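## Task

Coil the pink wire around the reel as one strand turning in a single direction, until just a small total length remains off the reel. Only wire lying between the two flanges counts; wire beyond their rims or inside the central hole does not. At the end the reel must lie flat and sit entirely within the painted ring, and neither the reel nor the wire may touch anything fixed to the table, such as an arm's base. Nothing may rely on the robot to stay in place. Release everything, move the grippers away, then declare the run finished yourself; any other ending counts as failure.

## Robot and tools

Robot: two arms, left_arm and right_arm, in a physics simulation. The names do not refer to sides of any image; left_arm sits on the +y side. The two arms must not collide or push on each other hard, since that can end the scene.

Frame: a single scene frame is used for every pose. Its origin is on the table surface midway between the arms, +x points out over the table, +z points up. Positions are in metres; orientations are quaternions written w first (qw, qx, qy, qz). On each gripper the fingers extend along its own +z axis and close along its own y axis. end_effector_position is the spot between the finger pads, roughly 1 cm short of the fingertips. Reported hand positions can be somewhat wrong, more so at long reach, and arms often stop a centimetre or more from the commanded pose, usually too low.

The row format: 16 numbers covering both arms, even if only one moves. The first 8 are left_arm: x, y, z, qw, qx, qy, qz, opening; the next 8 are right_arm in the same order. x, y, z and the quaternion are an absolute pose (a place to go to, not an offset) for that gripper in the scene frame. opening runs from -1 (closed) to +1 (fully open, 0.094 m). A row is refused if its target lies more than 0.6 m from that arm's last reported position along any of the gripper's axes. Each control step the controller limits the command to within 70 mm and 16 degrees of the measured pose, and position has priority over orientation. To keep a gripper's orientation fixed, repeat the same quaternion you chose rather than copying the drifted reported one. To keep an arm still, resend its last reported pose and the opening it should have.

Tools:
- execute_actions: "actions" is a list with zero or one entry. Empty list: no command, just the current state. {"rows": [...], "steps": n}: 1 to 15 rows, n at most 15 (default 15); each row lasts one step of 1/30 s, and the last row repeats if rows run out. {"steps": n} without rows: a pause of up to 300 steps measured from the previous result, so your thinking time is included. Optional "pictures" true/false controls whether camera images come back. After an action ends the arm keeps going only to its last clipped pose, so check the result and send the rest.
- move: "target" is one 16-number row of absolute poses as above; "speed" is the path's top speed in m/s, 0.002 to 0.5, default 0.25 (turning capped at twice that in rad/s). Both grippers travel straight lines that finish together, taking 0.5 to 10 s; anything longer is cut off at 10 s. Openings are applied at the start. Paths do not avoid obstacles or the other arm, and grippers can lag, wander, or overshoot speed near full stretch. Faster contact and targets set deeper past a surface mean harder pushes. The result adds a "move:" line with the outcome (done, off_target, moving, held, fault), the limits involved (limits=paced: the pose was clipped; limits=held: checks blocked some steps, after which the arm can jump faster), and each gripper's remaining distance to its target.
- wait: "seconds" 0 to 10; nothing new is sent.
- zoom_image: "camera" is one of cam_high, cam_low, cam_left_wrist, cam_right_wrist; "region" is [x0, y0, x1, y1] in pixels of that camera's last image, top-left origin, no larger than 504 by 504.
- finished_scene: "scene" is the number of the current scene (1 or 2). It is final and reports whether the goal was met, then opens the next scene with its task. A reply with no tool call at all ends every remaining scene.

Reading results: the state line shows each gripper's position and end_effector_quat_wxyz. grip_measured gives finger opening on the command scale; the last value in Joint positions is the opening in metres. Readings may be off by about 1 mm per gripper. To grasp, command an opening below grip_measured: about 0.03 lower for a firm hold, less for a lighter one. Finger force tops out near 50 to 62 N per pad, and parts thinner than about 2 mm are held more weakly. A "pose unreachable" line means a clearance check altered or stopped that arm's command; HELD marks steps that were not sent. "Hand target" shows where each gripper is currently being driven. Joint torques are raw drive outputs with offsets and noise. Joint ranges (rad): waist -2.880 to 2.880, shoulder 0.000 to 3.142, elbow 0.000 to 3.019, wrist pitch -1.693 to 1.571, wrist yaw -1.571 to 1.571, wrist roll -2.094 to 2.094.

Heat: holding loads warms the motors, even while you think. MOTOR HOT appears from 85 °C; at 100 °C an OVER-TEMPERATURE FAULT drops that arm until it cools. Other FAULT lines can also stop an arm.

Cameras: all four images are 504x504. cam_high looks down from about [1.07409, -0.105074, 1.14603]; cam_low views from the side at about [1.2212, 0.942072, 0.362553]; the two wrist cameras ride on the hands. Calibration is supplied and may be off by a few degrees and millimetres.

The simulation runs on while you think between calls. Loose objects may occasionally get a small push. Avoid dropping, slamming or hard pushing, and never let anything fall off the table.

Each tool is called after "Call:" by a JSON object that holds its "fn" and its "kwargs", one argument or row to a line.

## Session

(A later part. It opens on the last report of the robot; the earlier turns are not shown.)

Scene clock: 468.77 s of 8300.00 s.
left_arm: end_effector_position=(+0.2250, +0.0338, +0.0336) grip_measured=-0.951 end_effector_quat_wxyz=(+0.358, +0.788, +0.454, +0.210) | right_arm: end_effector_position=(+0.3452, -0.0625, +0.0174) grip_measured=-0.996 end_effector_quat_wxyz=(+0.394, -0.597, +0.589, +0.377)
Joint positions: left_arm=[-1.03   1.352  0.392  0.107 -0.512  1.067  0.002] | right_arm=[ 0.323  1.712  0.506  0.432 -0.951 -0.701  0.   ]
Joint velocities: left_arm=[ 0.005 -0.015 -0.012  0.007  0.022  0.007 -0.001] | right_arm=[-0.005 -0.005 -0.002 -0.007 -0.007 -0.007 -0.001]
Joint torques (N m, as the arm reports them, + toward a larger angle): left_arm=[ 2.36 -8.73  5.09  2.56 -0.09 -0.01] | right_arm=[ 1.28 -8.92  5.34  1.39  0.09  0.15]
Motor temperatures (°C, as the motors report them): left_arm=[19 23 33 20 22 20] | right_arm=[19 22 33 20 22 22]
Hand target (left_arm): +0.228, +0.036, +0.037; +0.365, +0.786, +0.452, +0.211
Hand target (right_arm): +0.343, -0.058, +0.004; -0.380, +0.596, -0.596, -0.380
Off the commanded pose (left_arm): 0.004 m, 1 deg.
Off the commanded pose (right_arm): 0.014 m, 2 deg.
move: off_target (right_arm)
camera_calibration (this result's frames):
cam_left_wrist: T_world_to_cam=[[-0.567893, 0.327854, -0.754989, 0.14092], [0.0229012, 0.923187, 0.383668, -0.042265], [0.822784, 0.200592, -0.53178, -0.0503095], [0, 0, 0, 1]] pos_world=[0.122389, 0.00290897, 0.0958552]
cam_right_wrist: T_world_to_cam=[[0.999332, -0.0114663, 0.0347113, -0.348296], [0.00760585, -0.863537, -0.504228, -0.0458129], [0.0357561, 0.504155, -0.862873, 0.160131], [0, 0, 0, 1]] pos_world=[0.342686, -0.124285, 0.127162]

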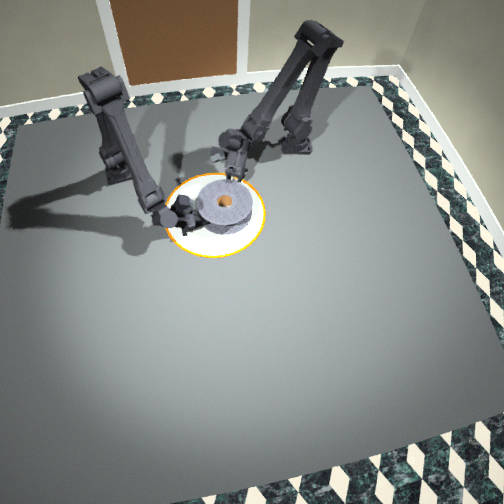

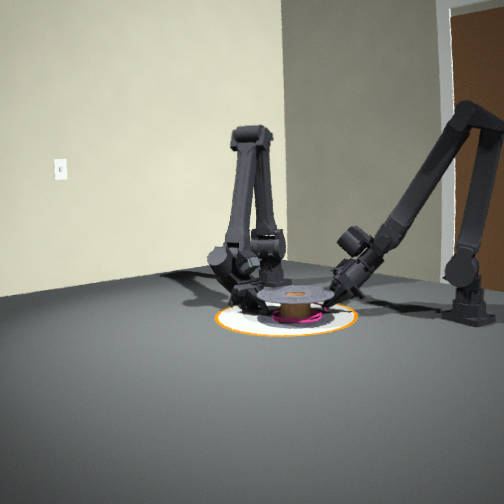

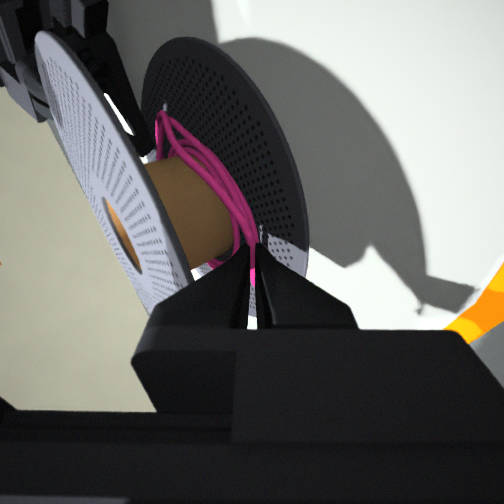

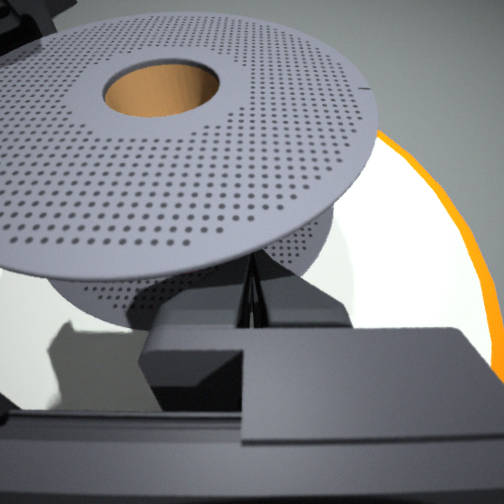

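Call:
{"fn": "move", "kwargs": {
  "target": [0.235,0.04,0.022,0.397,0.851,0.31,0.145,-0.975, 0.343,-0.058,0.004,0.38,-0.596,0.596,0.38,-1],
  "speed": 0.06
}}

Call:
{"fn": "move", "kwargs": {
  "target": [0.235,0.04,0.022,0.397,0.851,0.31,0.145,-0.8, 0.343,-0.058,0.004,0.38,-0.596,0.596,0.38,-1],
  "speed": 0.06
}}

Call:
{"fn": "move", "kwargs": {
  "target": [0.205,0.075,0.075,0.397,0.851,0.31,0.145,-0.8, 0.343,-0.058,0.004,0.38,-0.596,0.596,0.38,-1],
  "speed": 0.06
}}

Scene clock: 475.40 s of 8300.00 s.
left_arm: end_effector_position=(+0.2320, +0.0393, +0.0223) grip_measured=-0.951 end_effector_quat_wxyz=(+0.390, +0.854, +0.315, +0.139) | right_arm: end_effector_position=(+0.3456, -0.0625, +0.0174) grip_measured=-0.996 end_effector_quat_wxyz=(+0.394, -0.597, +0.589, +0.376)
Joint positions: left_arm=[-0.838  1.352  0.305  0.324 -0.119  1.455  0.002] | right_arm=[ 0.323  1.712  0.506  0.435 -0.95  -0.701  0.   ]
Joint velocities: left_arm=[ 0.005  0.005  0.002  0.002 -0.022 -0.022 -0.   ] | right_arm=[ 0.005 -0.015 -0.012 -0.012  0.022 -0.037  0.001]
Joint torques (N m, as the arm reports them, + toward a larger angle): left_arm=[ 2.28 -6.23  5.04  3.05  0.09  0.03] | right_arm=[ 1.29 -8.89  5.34  1.31  0.02  0.15]
Motor temperatures (°C, as the motors report them): left_arm=[19 23 33 20 22 20] | right_arm=[19 22 32 20 22 22]
Hand target (left_arm): +0.236, +0.040, +0.022; +0.395, +0.852, +0.310, +0.146
Hand target (right_arm): +0.343, -0.058, +0.004; -0.380, +0.596, -0.596, -0.380
Off the commanded pose (left_arm): 0.003 m, 1 deg.
Off the commanded pose (right_arm): 0.014 m, 2 deg.
After step 90, 0.47 s passed at rest.
move: off_target (right_arm)
camera_calibration (this result's frames):
cam_left_wrist: T_world_to_cam=[[-0.431712, 0.494432, -0.754428, 0.0964028], [0.337322, 0.864194, 0.373341, -0.113586], [0.836564, -0.0933097, -0.539865, -0.0546624], [0, 0, 0, 1]] pos_world=[0.125662, 0.045395, 0.0856249]
cam_right_wrist: T_world_to_cam=[[0.999243, -0.012973, 0.0366649, -0.348858], [0.00727626, -0.863724, -0.503912, -0.0457287], [0.0382056, 0.503798, -0.862976, 0.159198], [0, 0, 0, 1]] pos_world=[0.342845, -0.124226, 0.127131]

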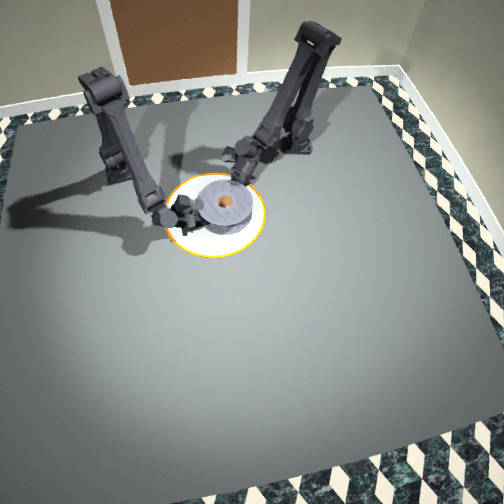

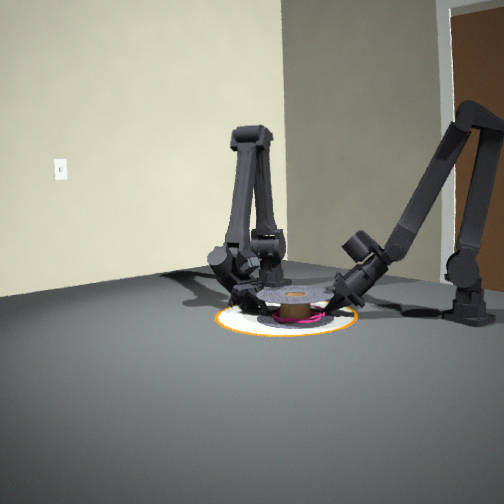

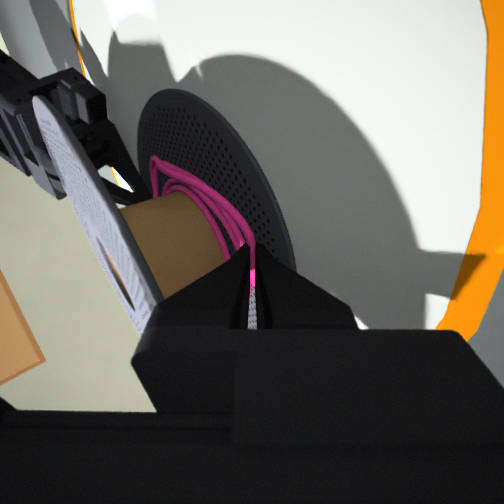

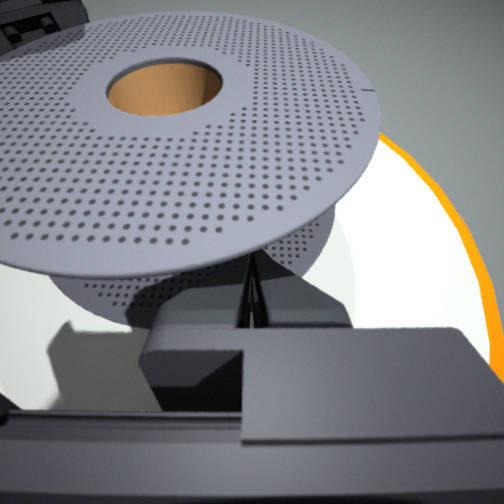

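Scene clock: 476.10 s of 8300.00 s.
left_arm: end_effector_position=(+0.2335, +0.0378, +0.0251) grip_measured=-0.803 end_effector_quat_wxyz=(+0.396, +0.851, +0.315, +0.142) | right_arm: end_effector_position=(+0.3453, -0.0625, +0.0174) grip_measured=-0.996 end_effector_quat_wxyz=(+0.394, -0.597, +0.588, +0.377)
Joint positions: left_arm=[-0.838  1.351  0.305  0.338 -0.121  1.457  0.009] | right_arm=[ 0.323  1.713  0.506  0.435 -0.951 -0.701  0.   ]
Joint velocities: left_arm=[-0.005 -0.005 -0.002  0.002  0.007 -0.037 -0.   ] | right_arm=[-0.005 -0.005 -0.017  0.002  0.007 -0.051 -0.001]
Joint torques (N m, as the arm reports them, + toward a larger angle): left_arm=[ 2.09 -5.77  4.87  2.87  0.1  -0.01] | right_arm=[ 1.3  -8.97  5.34  1.31  0.09  0.15]
Motor temperatures (°C, as the motors report them): left_arm=[19 23 33 20 22 20] | right_arm=[19 22 32 20 22 22]
Hand target (left_arm): +0.235, +0.040, +0.022; +0.397, +0.852, +0.310, +0.145
Hand target (right_arm): +0.343, -0.058, +0.004; -0.380, +0.596, -0.596, -0.380
Off the commanded pose (left_arm): 0.004 m, 1 deg.
Off the commanded pose (right_arm): 0.014 m, 2 deg.
move: off_target (right_arm)
camera_calibration (this result's frames):
cam_left_wrist: T_world_to_cam=[[-0.424986, 0.48568, -0.763873, 0.0989474], [0.333128, 0.868565, 0.366907, -0.112814], [0.841673, -0.0985374, -0.530922, -0.055742], [0, 0, 0, 1]] pos_world=[0.126549, 0.0444371, 0.0873809]
cam_right_wrist: T_world_to_cam=[[0.999294, -0.0116448, 0.0357234, -0.348483], [0.00798727, -0.863196, -0.504805, -0.0458446], [0.0367147, 0.504734, -0.862494, 0.159775], [0, 0, 0, 1]] pos_world=[0.342737, -0.124275, 0.127111]

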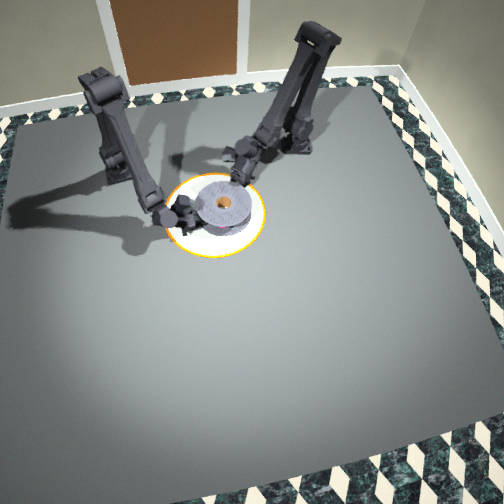

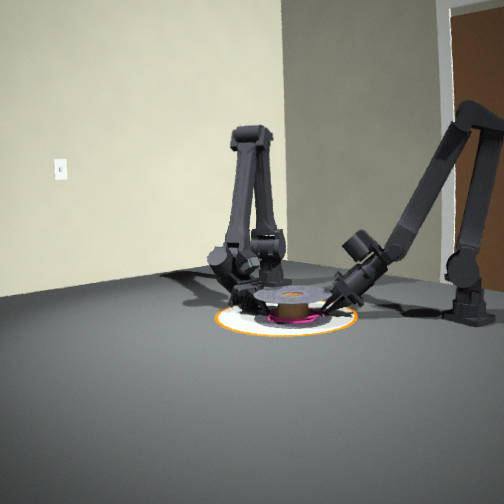

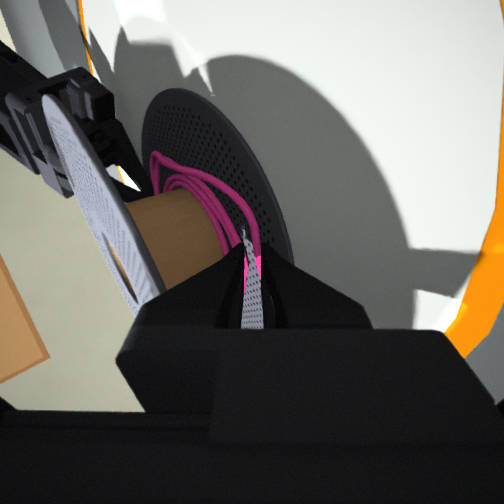

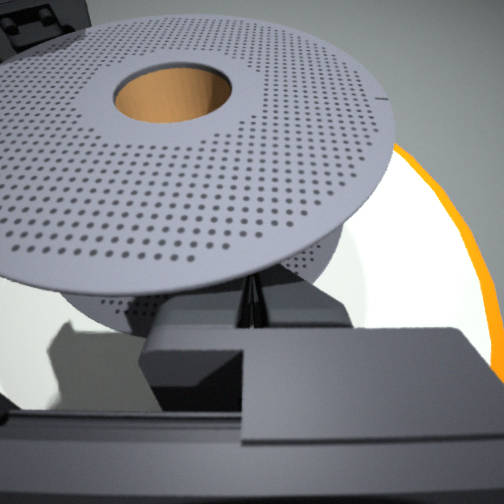

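Scene clock: 477.57 s of 8300.00 s.
left_arm: end_effector_position=(+0.2110, +0.0718, +0.0841) grip_measured=-0.803 end_effector_quat_wxyz=(+0.409, +0.845, +0.311, +0.149) | right_arm: end_effector_position=(+0.3452, -0.0624, +0.0174) grip_measured=-0.996 end_effector_quat_wxyz=(+0.394, -0.597, +0.588, +0.377)
Joint positions: left_arm=[-0.852  0.94   0.265 -0.003 -0.138  1.457  0.009] | right_arm=[ 0.323  1.713  0.506  0.435 -0.952 -0.7    0.   ]
Joint velocities: left_arm=[ 0.005 -0.015  0.002 -0.017  0.007  0.051 -0.   ] | right_arm=[ 0.005  0.005 -0.012 -0.002  0.007  0.007 -0.001]
Joint torques (N m, as the arm reports them, + toward a larger angle): left_arm=[ 0.4  -3.2   7.14  0.8  -0.21 -0.26] | right_arm=[ 1.3  -9.    5.33  1.3   0.12  0.15]
Motor temperatures (°C, as the motors report them): left_arm=[19 23 33 20 22 20] | right_arm=[19 22 32 20 22 22]
Hand target (left_arm): +0.204, +0.076, +0.076; +0.397, +0.852, +0.310, +0.145
Hand target (right_arm): +0.343, -0.058, +0.004; -0.380, +0.596, -0.596, -0.380
Off the commanded pose (left_arm): 0.011 m, 2 deg.
Off the commanded pose (right_arm): 0.014 m, 2 deg.
move: off_target (left_arm, right_arm)
camera_calibration (this result's frames):
cam_left_wrist: T_world_to_cam=[[-0.405714, 0.470769, -0.783436, 0.116588], [0.325102, 0.875425, 0.357686, -0.154532], [0.854227, -0.109578, -0.50822, -0.00585701], [0, 0, 0, 1]] pos_world=[0.102544, 0.0797534, 0.143637]
cam_right_wrist: T_world_to_cam=[[0.999331, -0.0112643, 0.0347944, -0.348312], [0.00785788, -0.863034, -0.505084, -0.0458062], [0.0357182, 0.50502, -0.862368, 0.160071], [0, 0, 0, 1]] pos_world=[0.342722, -0.124295, 0.127023]

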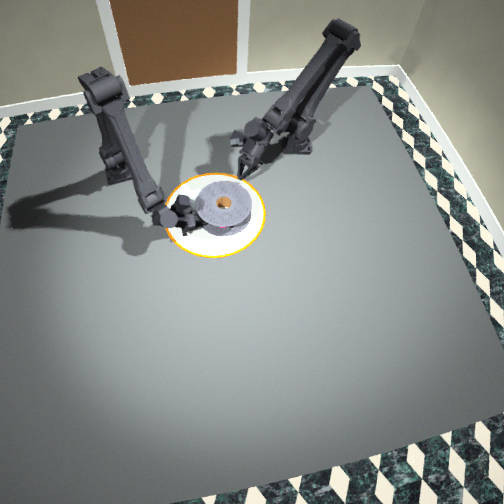

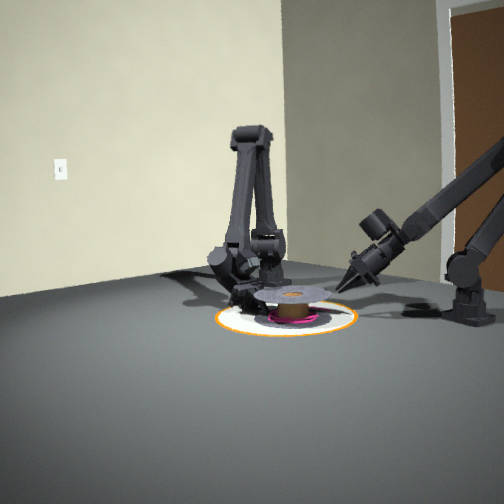

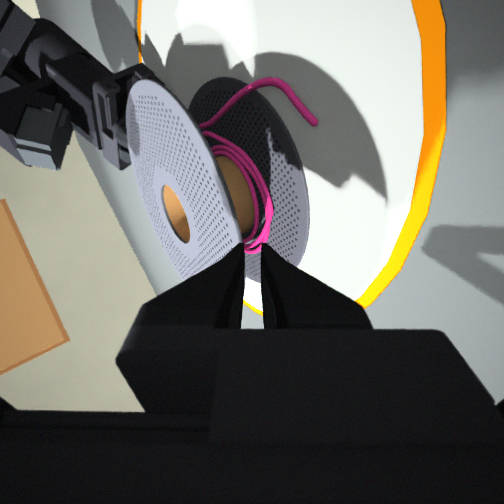

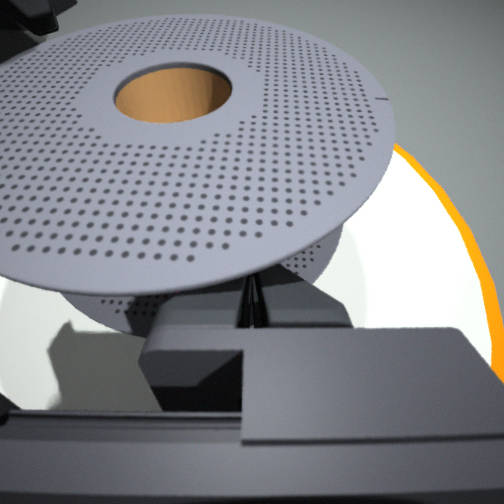

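Call:
{"fn": "move", "kwargs": {
  "target": [0.2,0.2,0.17,0.397,0.851,0.31,0.145,-0.8, 0.35,-0.13,0.045,0.38,-0.596,0.596,0.38,-1],
  "speed": 0.08
}}

Call:
{"fn": "move", "kwargs": {
  "target": [0.2,0.2,0.17,0.397,0.851,0.31,0.145,-0.8, 0.26,-0.19,0.11,0.38,-0.596,0.596,0.38,-1],
  "speed": 0.15
}}

Scene clock: 486.13 s of 8300.00 s.
left_arm: end_effector_position=(+0.1930, +0.2040, +0.1358) grip_measured=-0.803 end_effector_quat_wxyz=(+0.379, +0.859, +0.319, +0.130) | right_arm: end_effector_position=(+0.3409, -0.1275, +0.0372) grip_measured=-0.996 end_effector_quat_wxyz=(+0.370, -0.594, +0.600, +0.387)
Joint positions: left_arm=[-0.329  0.262  0.289 -0.808  0.262  1.797  0.009] | right_arm=[ 0.137  1.568  0.506 -0.018 -1.067 -0.995  0.   ]
Joint velocities: left_arm=[ 0.015 -0.005  0.007 -0.012  0.037  0.066 -0.001] | right_arm=[-0.015  0.005  0.012 -0.017 -0.007  0.007  0.   ]
Joint torques (N m, as the arm reports them, + toward a larger angle): left_arm=[ 2.43  1.99 15.42  0.53  0.28 -0.01] | right_arm=[ -1.37 -12.15   6.42   0.25  -0.58  -0.06]
Motor temperatures (°C, as the motors report them): left_arm=[19 22 34 20 22 20] | right_arm=[19 22 31 20 22 22]
Hand target (left_arm): +0.199, +0.203, +0.169; +0.396, +0.852, +0.309, +0.150
Hand target (right_arm): +0.349, -0.130, +0.045; -0.382, +0.595, -0.596, -0.380
Off the commanded pose (left_arm): 0.035 m, 3 deg.
Off the commanded pose (right_arm): 0.012 m, 1 deg.
After step 90, 3.13 s passed at rest.
move: off_target (left_arm, right_arm)
camera_calibration (this result's frames):
cam_left_wrist: T_world_to_cam=[[-0.452494, 0.507151, -0.733517, 0.0823293], [0.348316, 0.857716, 0.378152, -0.286503], [0.82093, -0.0843842, -0.56476, 0.0592084], [0, 0, 0, 1]] pos_world=[0.0884411, 0.208981, 0.20217]
cam_right_wrist: T_world_to_cam=[[0.999859, -0.00309288, -0.0164823, -0.342639], [-0.0106989, -0.874491, -0.484924, -0.0877859], [-0.0129138, 0.485032, -0.874401, 0.22467], [0, 0, 0, 1]] pos_world=[0.344553, -0.1868, 0.148235]

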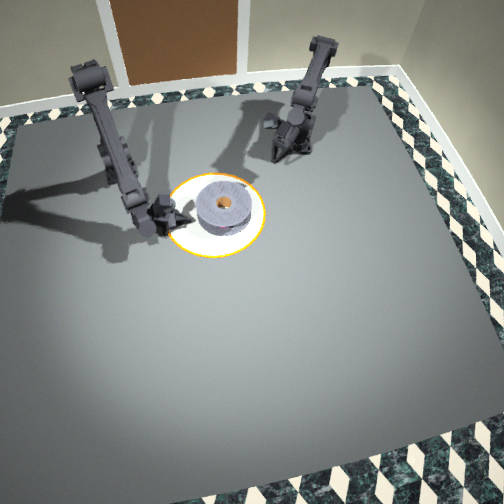

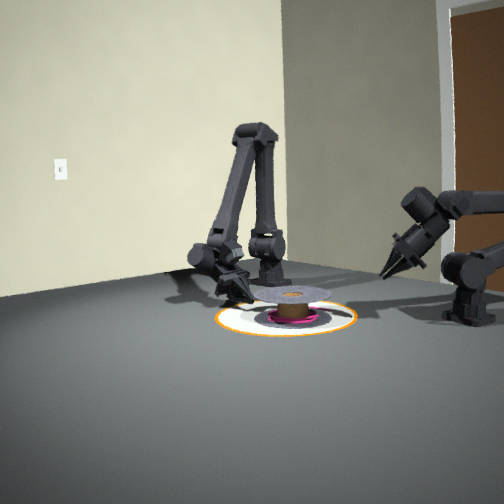

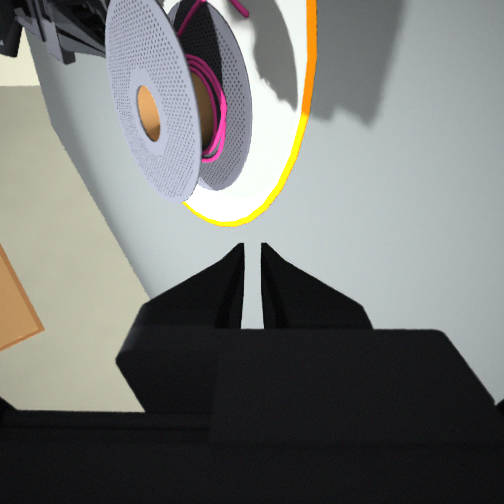

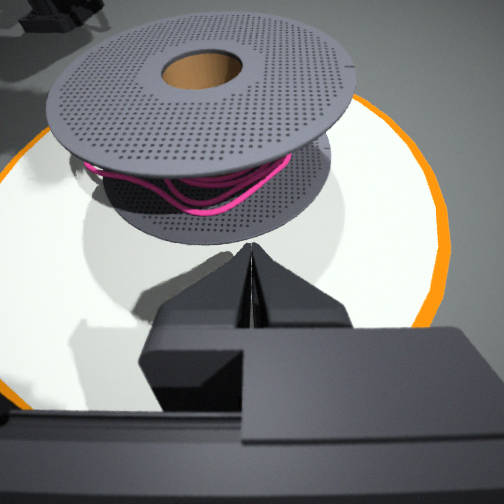

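Scene clock: 487.60 s of 8300.00 s.
left_arm: end_effector_position=(+0.1930, +0.2040, +0.1358) grip_measured=-0.803 end_effector_quat_wxyz=(+0.379, +0.859, +0.319, +0.130) | right_arm: end_effector_position=(+0.2572, -0.1858, +0.1105) grip_measured=-0.996 end_effector_quat_wxyz=(+0.381, -0.599, +0.593, +0.380)
Joint positions: left_arm=[-0.329  0.262  0.289 -0.808  0.262  1.797  0.009] | right_arm=[-0.021  1.072  0.391 -0.658 -1.123 -1.321  0.   ]
Joint velocities: left_arm=[ 0.005 -0.005 -0.012  0.002 -0.037 -0.037 -0.001] | right_arm=[-0.015 -0.015  0.002 -0.012  0.022 -0.051  0.001]
Joint torques (N m, as the arm reports them, + toward a larger angle): left_arm=[ 1.61  3.1  15.59  0.94  0.27 -0.12] | right_arm=[-1.52 -4.67  7.87 -0.12 -0.64 -0.08]
Motor temperatures (°C, as the motors report them): left_arm=[19 22 35 20 22 20] | right_arm=[19 22 31 20 22 22]
Hand target (left_arm): +0.199, +0.200, +0.169; +0.397, +0.851, +0.310, +0.145
Hand target (right_arm): +0.259, -0.189, +0.110; -0.382, +0.595, -0.597, -0.379
Off the commanded pose (left_arm): 0.035 m, 3 deg.
Off the commanded pose (right_arm): 0.005 m, 0 deg.
move: off_target (left_arm)
camera_calibration (this result's frames):
cam_left_wrist: T_world_to_cam=[[-0.452203, 0.507398, -0.733525, 0.0822239], [0.348456, 0.857559, 0.378379, -0.286529], [0.82103, -0.084497, -0.564597, 0.0591899], [0, 0, 0, 1]] pos_world=[0.088428, 0.208996, 0.202148]
cam_right_wrist: T_world_to_cam=[[0.999902, -0.00209249, 0.013849, -0.261127], [0.00495638, -0.871936, -0.489595, -0.107154], [0.0130999, 0.489615, -0.87184, 0.309808], [0, 0, 0, 1]] pos_world=[0.257574, -0.245664, 0.221257]

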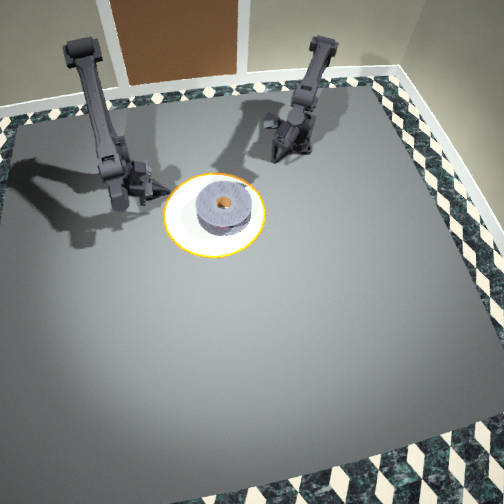

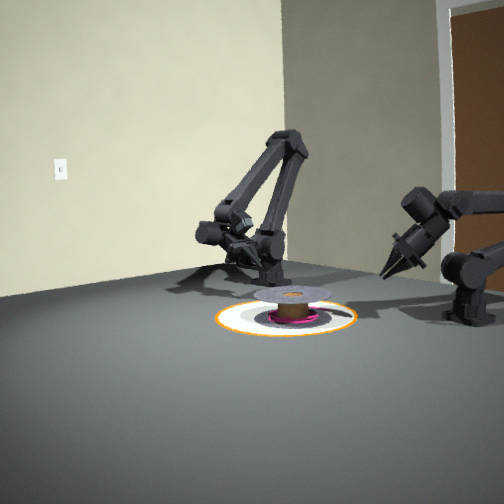

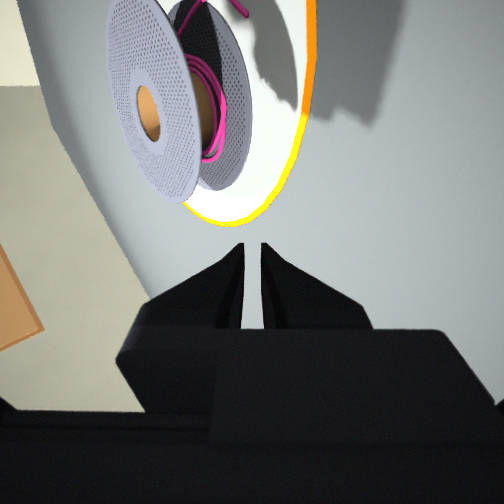

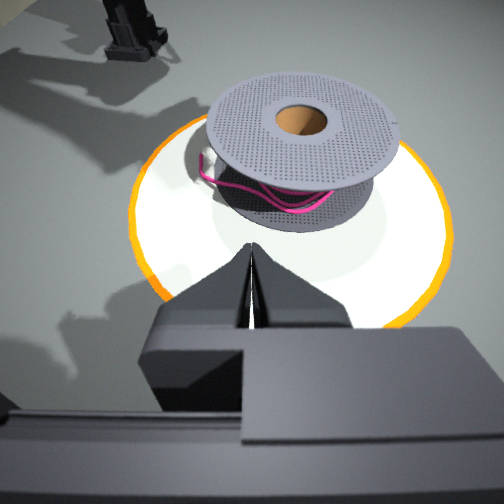

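Call:
{"fn": "move", "kwargs": {
  "target": [0.17,-0.03,0.15,0.2,0.6,0.7,0.3,-0.6, 0.4,-0.4,0.2,0,-0.5,0.866,0,-1]
}}

Call:
{"fn": "move", "kwargs": {
  "target": [0.183,-0.06,0.055,0.162,0.391,0.837,0.347,-0.6, 0.4,-0.4,0.2,0,-0.5,0.866,0,-1],
  "speed": 0.12
}}

Scene clock: 497.80 s of 8300.00 s.
left_arm: end_effector_position=(+0.1714, -0.0155, +0.1381) grip_measured=-0.603 end_effector_quat_wxyz=(+0.192, +0.608, +0.706, +0.309) | right_arm: end_effector_position=(+0.3815, -0.3935, +0.1851) grip_measured=-0.996 end_effector_quat_wxyz=(-0.012, -0.513, +0.858, +0.010)
Joint positions: left_arm=[-1.276  1.549  1.078 -1.284 -0.726 -0.118  0.019] | right_arm=[-0.217  1.264  1.05  -1.389 -0.002 -1.16   0.   ]
Joint velocities: left_arm=[-0.005 -0.005 -0.017 -0.012 -0.037 -0.037 -0.001] | right_arm=[-0.005  0.005 -0.002 -0.012  0.007  0.022 -0.001]
Joint torques (N m, as the arm reports them, + toward a larger angle): left_arm=[  0.5  -12.51  11.65  -1.11  -0.33  -0.34] | right_arm=[-1.46 -9.18 14.   -0.47  0.07  0.17]
Motor temperatures (°C, as the motors report them): left_arm=[19 22 39 20 22 20] | right_arm=[19 21 32 20 22 22]
Hand target (left_arm): +0.168, -0.031, +0.148; +0.202, +0.604, +0.711, +0.299
Hand target (right_arm): +0.396, -0.400, +0.199; -0.003, -0.502, +0.865, +0.002
Off the commanded pose (left_arm): 0.019 m, 1 deg.
Off the commanded pose (right_arm): 0.025 m, 2 deg.
After step 90, 4.10 s passed at rest.
move: off_target (left_arm, right_arm)
camera_calibration (this result's frames):
cam_left_wrist: T_world_to_cam=[[-0.738233, -0.0724828, -0.67064, 0.216888], [-0.53065, 0.676193, 0.511051, 0.0378464], [0.41644, 0.73315, -0.537651, 0.137962], [0, 0, 0, 1]] pos_world=[0.122744, -0.111018, 0.200288]
cam_right_wrist: T_world_to_cam=[[0.882162, -0.470562, -0.01899, -0.520296], [-0.368904, -0.715524, 0.593241, -0.248619], [-0.292745, -0.516329, -0.804801, 0.183366], [0, 0, 0, 1]] pos_world=[0.420948, -0.328047, 0.285184]

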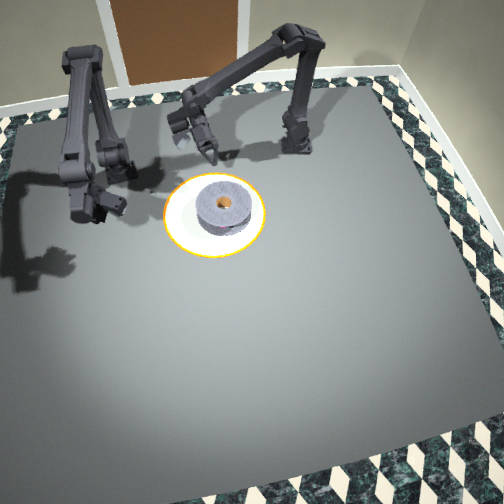

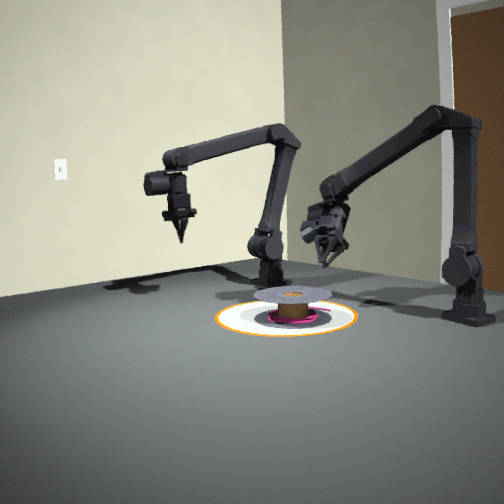

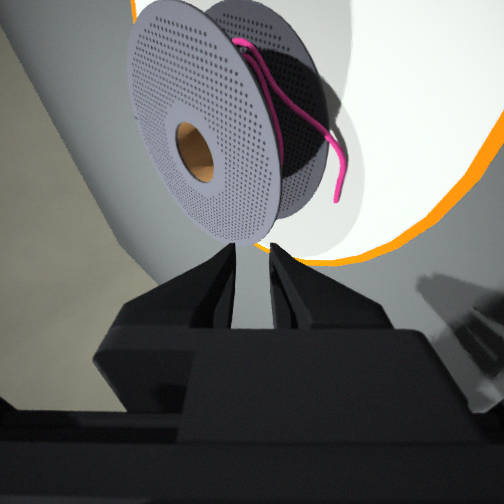

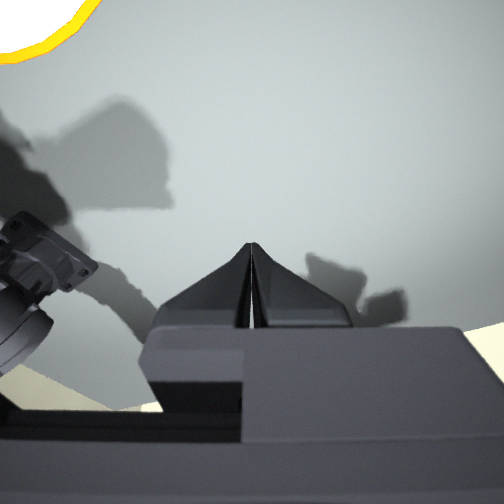

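Scene clock: 500.37 s of 8300.00 s.
left_arm: end_effector_position=(+0.1771, -0.0499, +0.0513) grip_measured=-0.603 end_effector_quat_wxyz=(+0.163, +0.403, +0.828, +0.353) | right_arm: end_effector_position=(+0.3815, -0.3935, +0.1851) grip_measured=-0.996 end_effector_quat_wxyz=(-0.013, -0.510, +0.860, +0.010)
Joint positions: left_arm=[-1.248  1.921  1.285 -1.432 -0.653 -0.707  0.019] | right_arm=[-0.217  1.264  1.05  -1.389 -0.002 -1.154  0.   ]
Joint velocities: left_arm=[-0.005 -0.015  0.022 -0.007 -0.007 -0.051  0.001] | right_arm=[-0.005  0.005 -0.017  0.002  0.037 -0.022  0.   ]
Joint torques (N m, as the arm reports them, + toward a larger angle): left_arm=[  2.38 -17.05   9.95  -1.92  -0.28  -0.34] | right_arm=[-1.32 -8.85 14.29 -0.21  0.06  0.15]
Motor temperatures (°C, as the motors report them): left_arm=[19 22 38 20 22 20] | right_arm=[19 21 33 20 22 22]
Hand target (left_arm): +0.183, -0.061, +0.055; +0.164, +0.390, +0.836, +0.349
Hand target (right_arm): +0.399, -0.400, +0.200; +0.000, -0.500, +0.866, -0.000
Off the commanded pose (left_arm): 0.012 m, 2 deg.
Off the commanded pose (right_arm): 0.025 m, 2 deg.
move: off_target (left_arm, right_arm)
camera_calibration (this result's frames):
cam_left_wrist: T_world_to_cam=[[-0.551243, -0.427969, -0.716222, 0.11187], [-0.829621, 0.372368, 0.416018, 0.151167], [0.0886548, 0.82352, -0.560317, 0.177875], [0, 0, 0, 1]] pos_world=[0.17131, -0.154896, 0.116902]
cam_right_wrist: T_world_to_cam=[[0.879638, -0.475268, -0.0189311, -0.521195], [-0.372703, -0.713444, 0.593371, -0.246375], [-0.295517, -0.514896, -0.804706, 0.18497], [0, 0, 0, 1]] pos_world=[0.421299, -0.328242, 0.285172]

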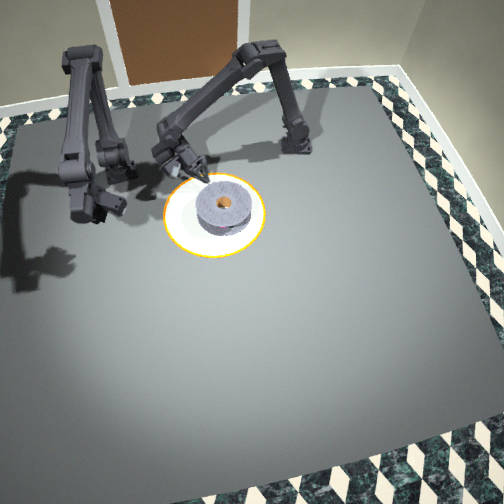

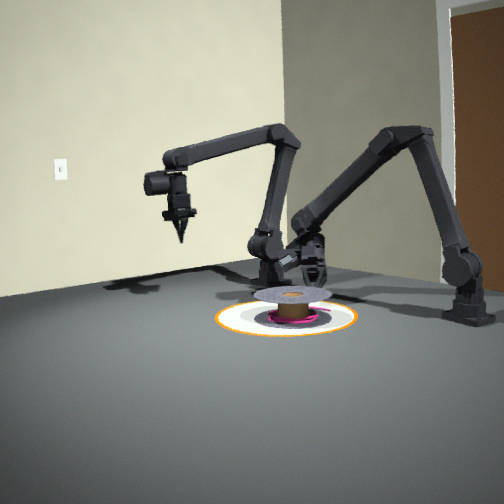

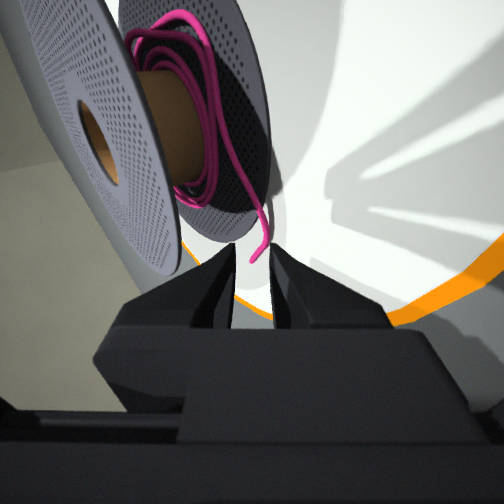

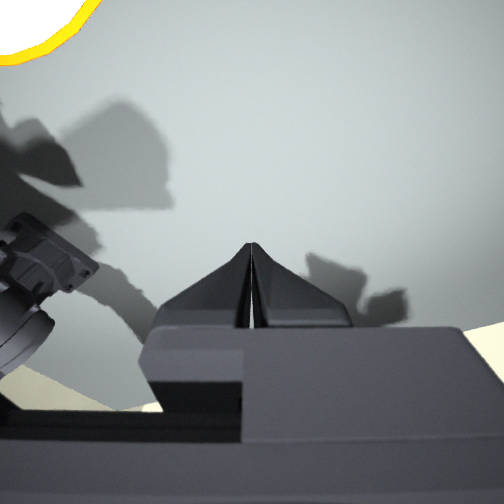

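Call:
{"fn": "move", "kwargs": {
  "target": [0.208,-0.065,0.035,0.162,0.391,0.837,0.347,-0.7, 0.4,-0.4,0.2,0,-0.5,0.866,0,-1],
  "speed": 0.05
}}

Scene clock: 504.33 s of 8300.00 s.
left_arm: end_effector_position=(+0.2001, -0.0482, +0.0360) grip_measured=-0.697 end_effector_quat_wxyz=(+0.155, +0.392, +0.833, +0.359) | right_arm: end_effector_position=(+0.3815, -0.3935, +0.1851) grip_measured=-0.996 end_effector_quat_wxyz=(-0.013, -0.510, +0.860, +0.010)
Joint positions: left_arm=[-1.197  1.958  1.295 -1.4   -0.664 -0.684  0.014] | right_arm=[-0.217  1.264  1.05  -1.389 -0.002 -1.154  0.   ]
Joint velocities: left_arm=[-0.015  0.005 -0.002  0.007 -0.051  0.037 -0.001] | right_arm=[ 0.005 -0.015  0.022 -0.022  0.007  0.007 -0.   ]
Joint torques (N m, as the arm reports them, + toward a larger angle): left_arm=[  2.26 -17.38   9.59  -0.27  -0.56  -0.02] | right_arm=[-1.31 -8.81 14.29 -0.22  0.06  0.16]
Motor temperatures (°C, as the motors report them): left_arm=[19 23 38 20 22 20] | right_arm=[19 22 34 20 22 22]
Hand target (left_arm): +0.208, -0.065, +0.036; +0.163, +0.391, +0.837, +0.347
Hand target (right_arm): +0.399, -0.400, +0.200; +0.000, -0.500, +0.866, -0.000
Off the commanded pose (left_arm): 0.019 m, 2 deg.
Off the commanded pose (right_arm): 0.025 m, 2 deg.
move: off_target (left_arm, right_arm)
camera_calibration (this result's frames):
cam_left_wrist: T_world_to_cam=[[-0.539239, -0.437242, -0.71975, 0.11164], [-0.839756, 0.343601, 0.420413, 0.176478], [0.0634848, 0.831118, -0.55246, 0.171024], [0, 0, 0, 1]] pos_world=[0.197541, -0.153965, 0.100643]
cam_right_wrist: T_world_to_cam=[[0.879456, -0.475603, -0.0189269, -0.521258], [-0.372974, -0.713295, 0.593381, -0.246215], [-0.295714, -0.514793, -0.804699, 0.185085], [0, 0, 0, 1]] pos_world=[0.421325, -0.328255, 0.285171]

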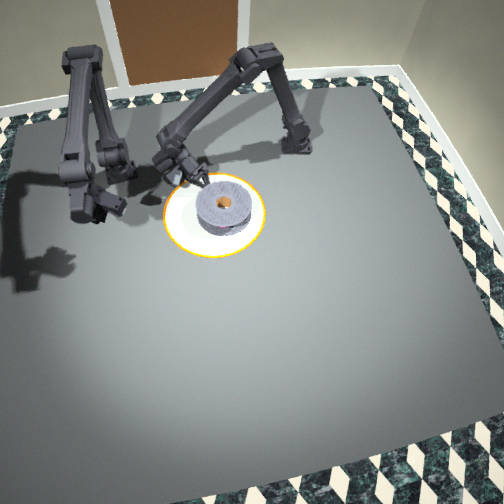

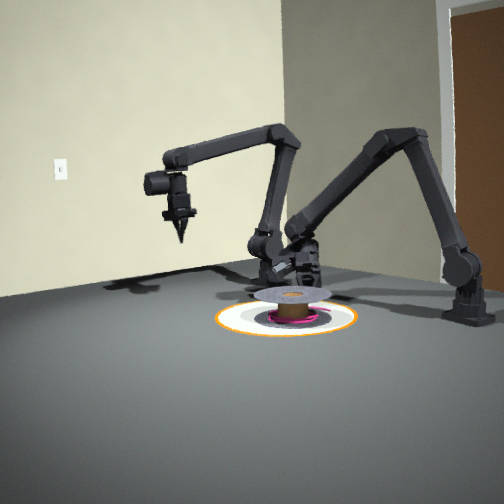

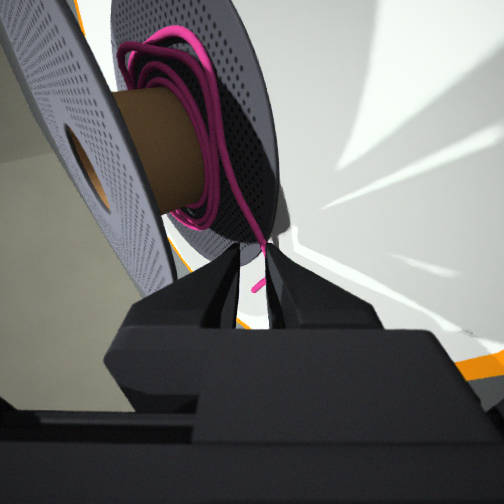

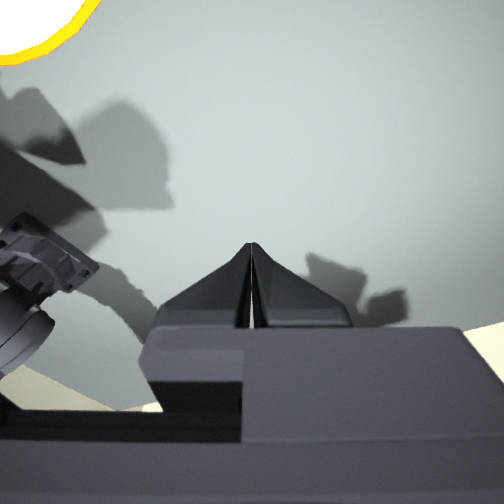

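Call:
{"fn": "move", "kwargs": {
  "target": [0.227,-0.066,0.02,0.162,0.391,0.837,0.347,-0.7, 0.4,-0.4,0.2,0,-0.5,0.866,0,-1],
  "speed": 0.04
}}

Scene clock: 507.27 s of 8300.00 s.
left_arm: end_effector_position=(+0.2175, -0.0509, +0.0261) grip_measured=-0.697 end_effector_quat_wxyz=(+0.158, +0.393, +0.833, +0.356) | right_arm: end_effector_position=(+0.3815, -0.3935, +0.1851) grip_measured=-0.996 end_effector_quat_wxyz=(-0.013, -0.510, +0.860, +0.010)
Joint positions: left_arm=[-1.164  1.976  1.298 -1.352 -0.681 -0.643  0.014] | right_arm=[-0.217  1.264  1.05  -1.389 -0.002 -1.153  0.   ]
Joint velocities: left_arm=[-0.005  0.005  0.002 -0.007 -0.066  0.007  0.   ] | right_arm=[-0.005 -0.005  0.002 -0.007  0.081 -0.022  0.001]
Joint torques (N m, as the arm reports them, + toward a larger angle): left_arm=[  2.42 -16.69   9.48   0.    -0.51  -0.02] | right_arm=[-1.32 -8.81 14.29 -0.22  0.06  0.15]
Motor temperatures (°C, as the motors report them): left_arm=[19 23 37 20 22 20] | right_arm=[19 22 35 20 22 22]
Hand target (left_arm): +0.227, -0.066, +0.021; +0.162, +0.391, +0.837, +0.347
Hand target (right_arm): +0.399, -0.400, +0.200; +0.000, -0.500, +0.866, -0.000
Off the commanded pose (left_arm): 0.019 m, 1 deg.
Off the commanded pose (right_arm): 0.025 m, 2 deg.
move: off_target (left_arm, right_arm)
camera_calibration (this result's frames):
cam_left_wrist: T_world_to_cam=[[-0.539867, -0.440326, -0.717395, 0.112606], [-0.839044, 0.349784, 0.416721, 0.1964], [0.0674405, 0.8269, -0.55829, 0.165723], [0, 0, 0, 1]] pos_world=[0.214404, -0.156151, 0.0914602]
cam_right_wrist: T_world_to_cam=[[0.879275, -0.475939, -0.0189226, -0.521322], [-0.373245, -0.713145, 0.59339, -0.246054], [-0.295912, -0.51469, -0.804693, 0.1852], [0, 0, 0, 1]] pos_world=[0.42135, -0.328269, 0.28517]

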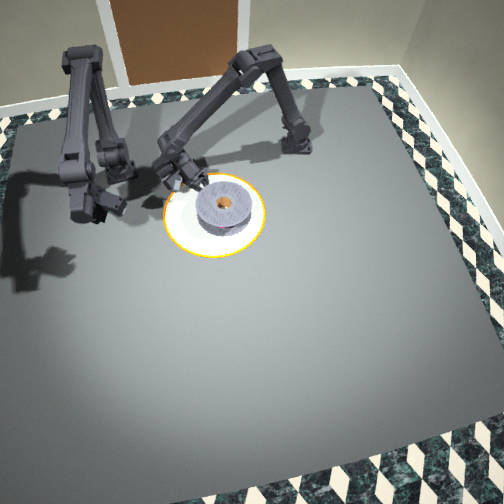

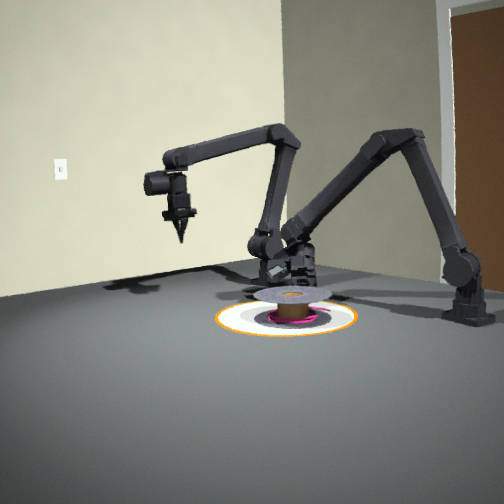

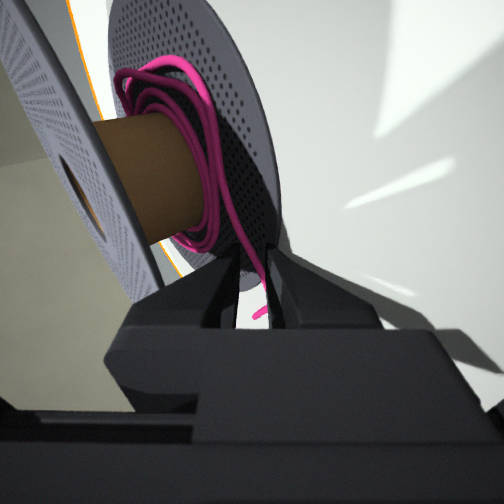

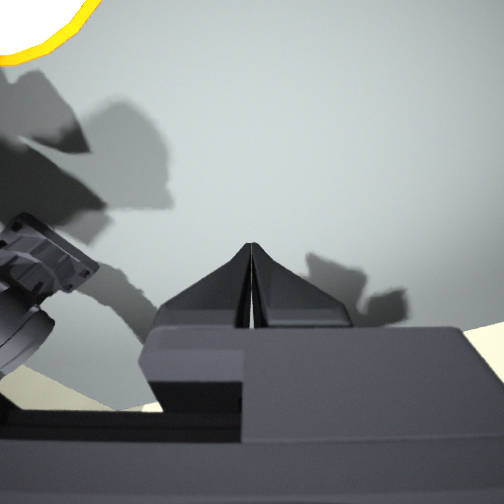

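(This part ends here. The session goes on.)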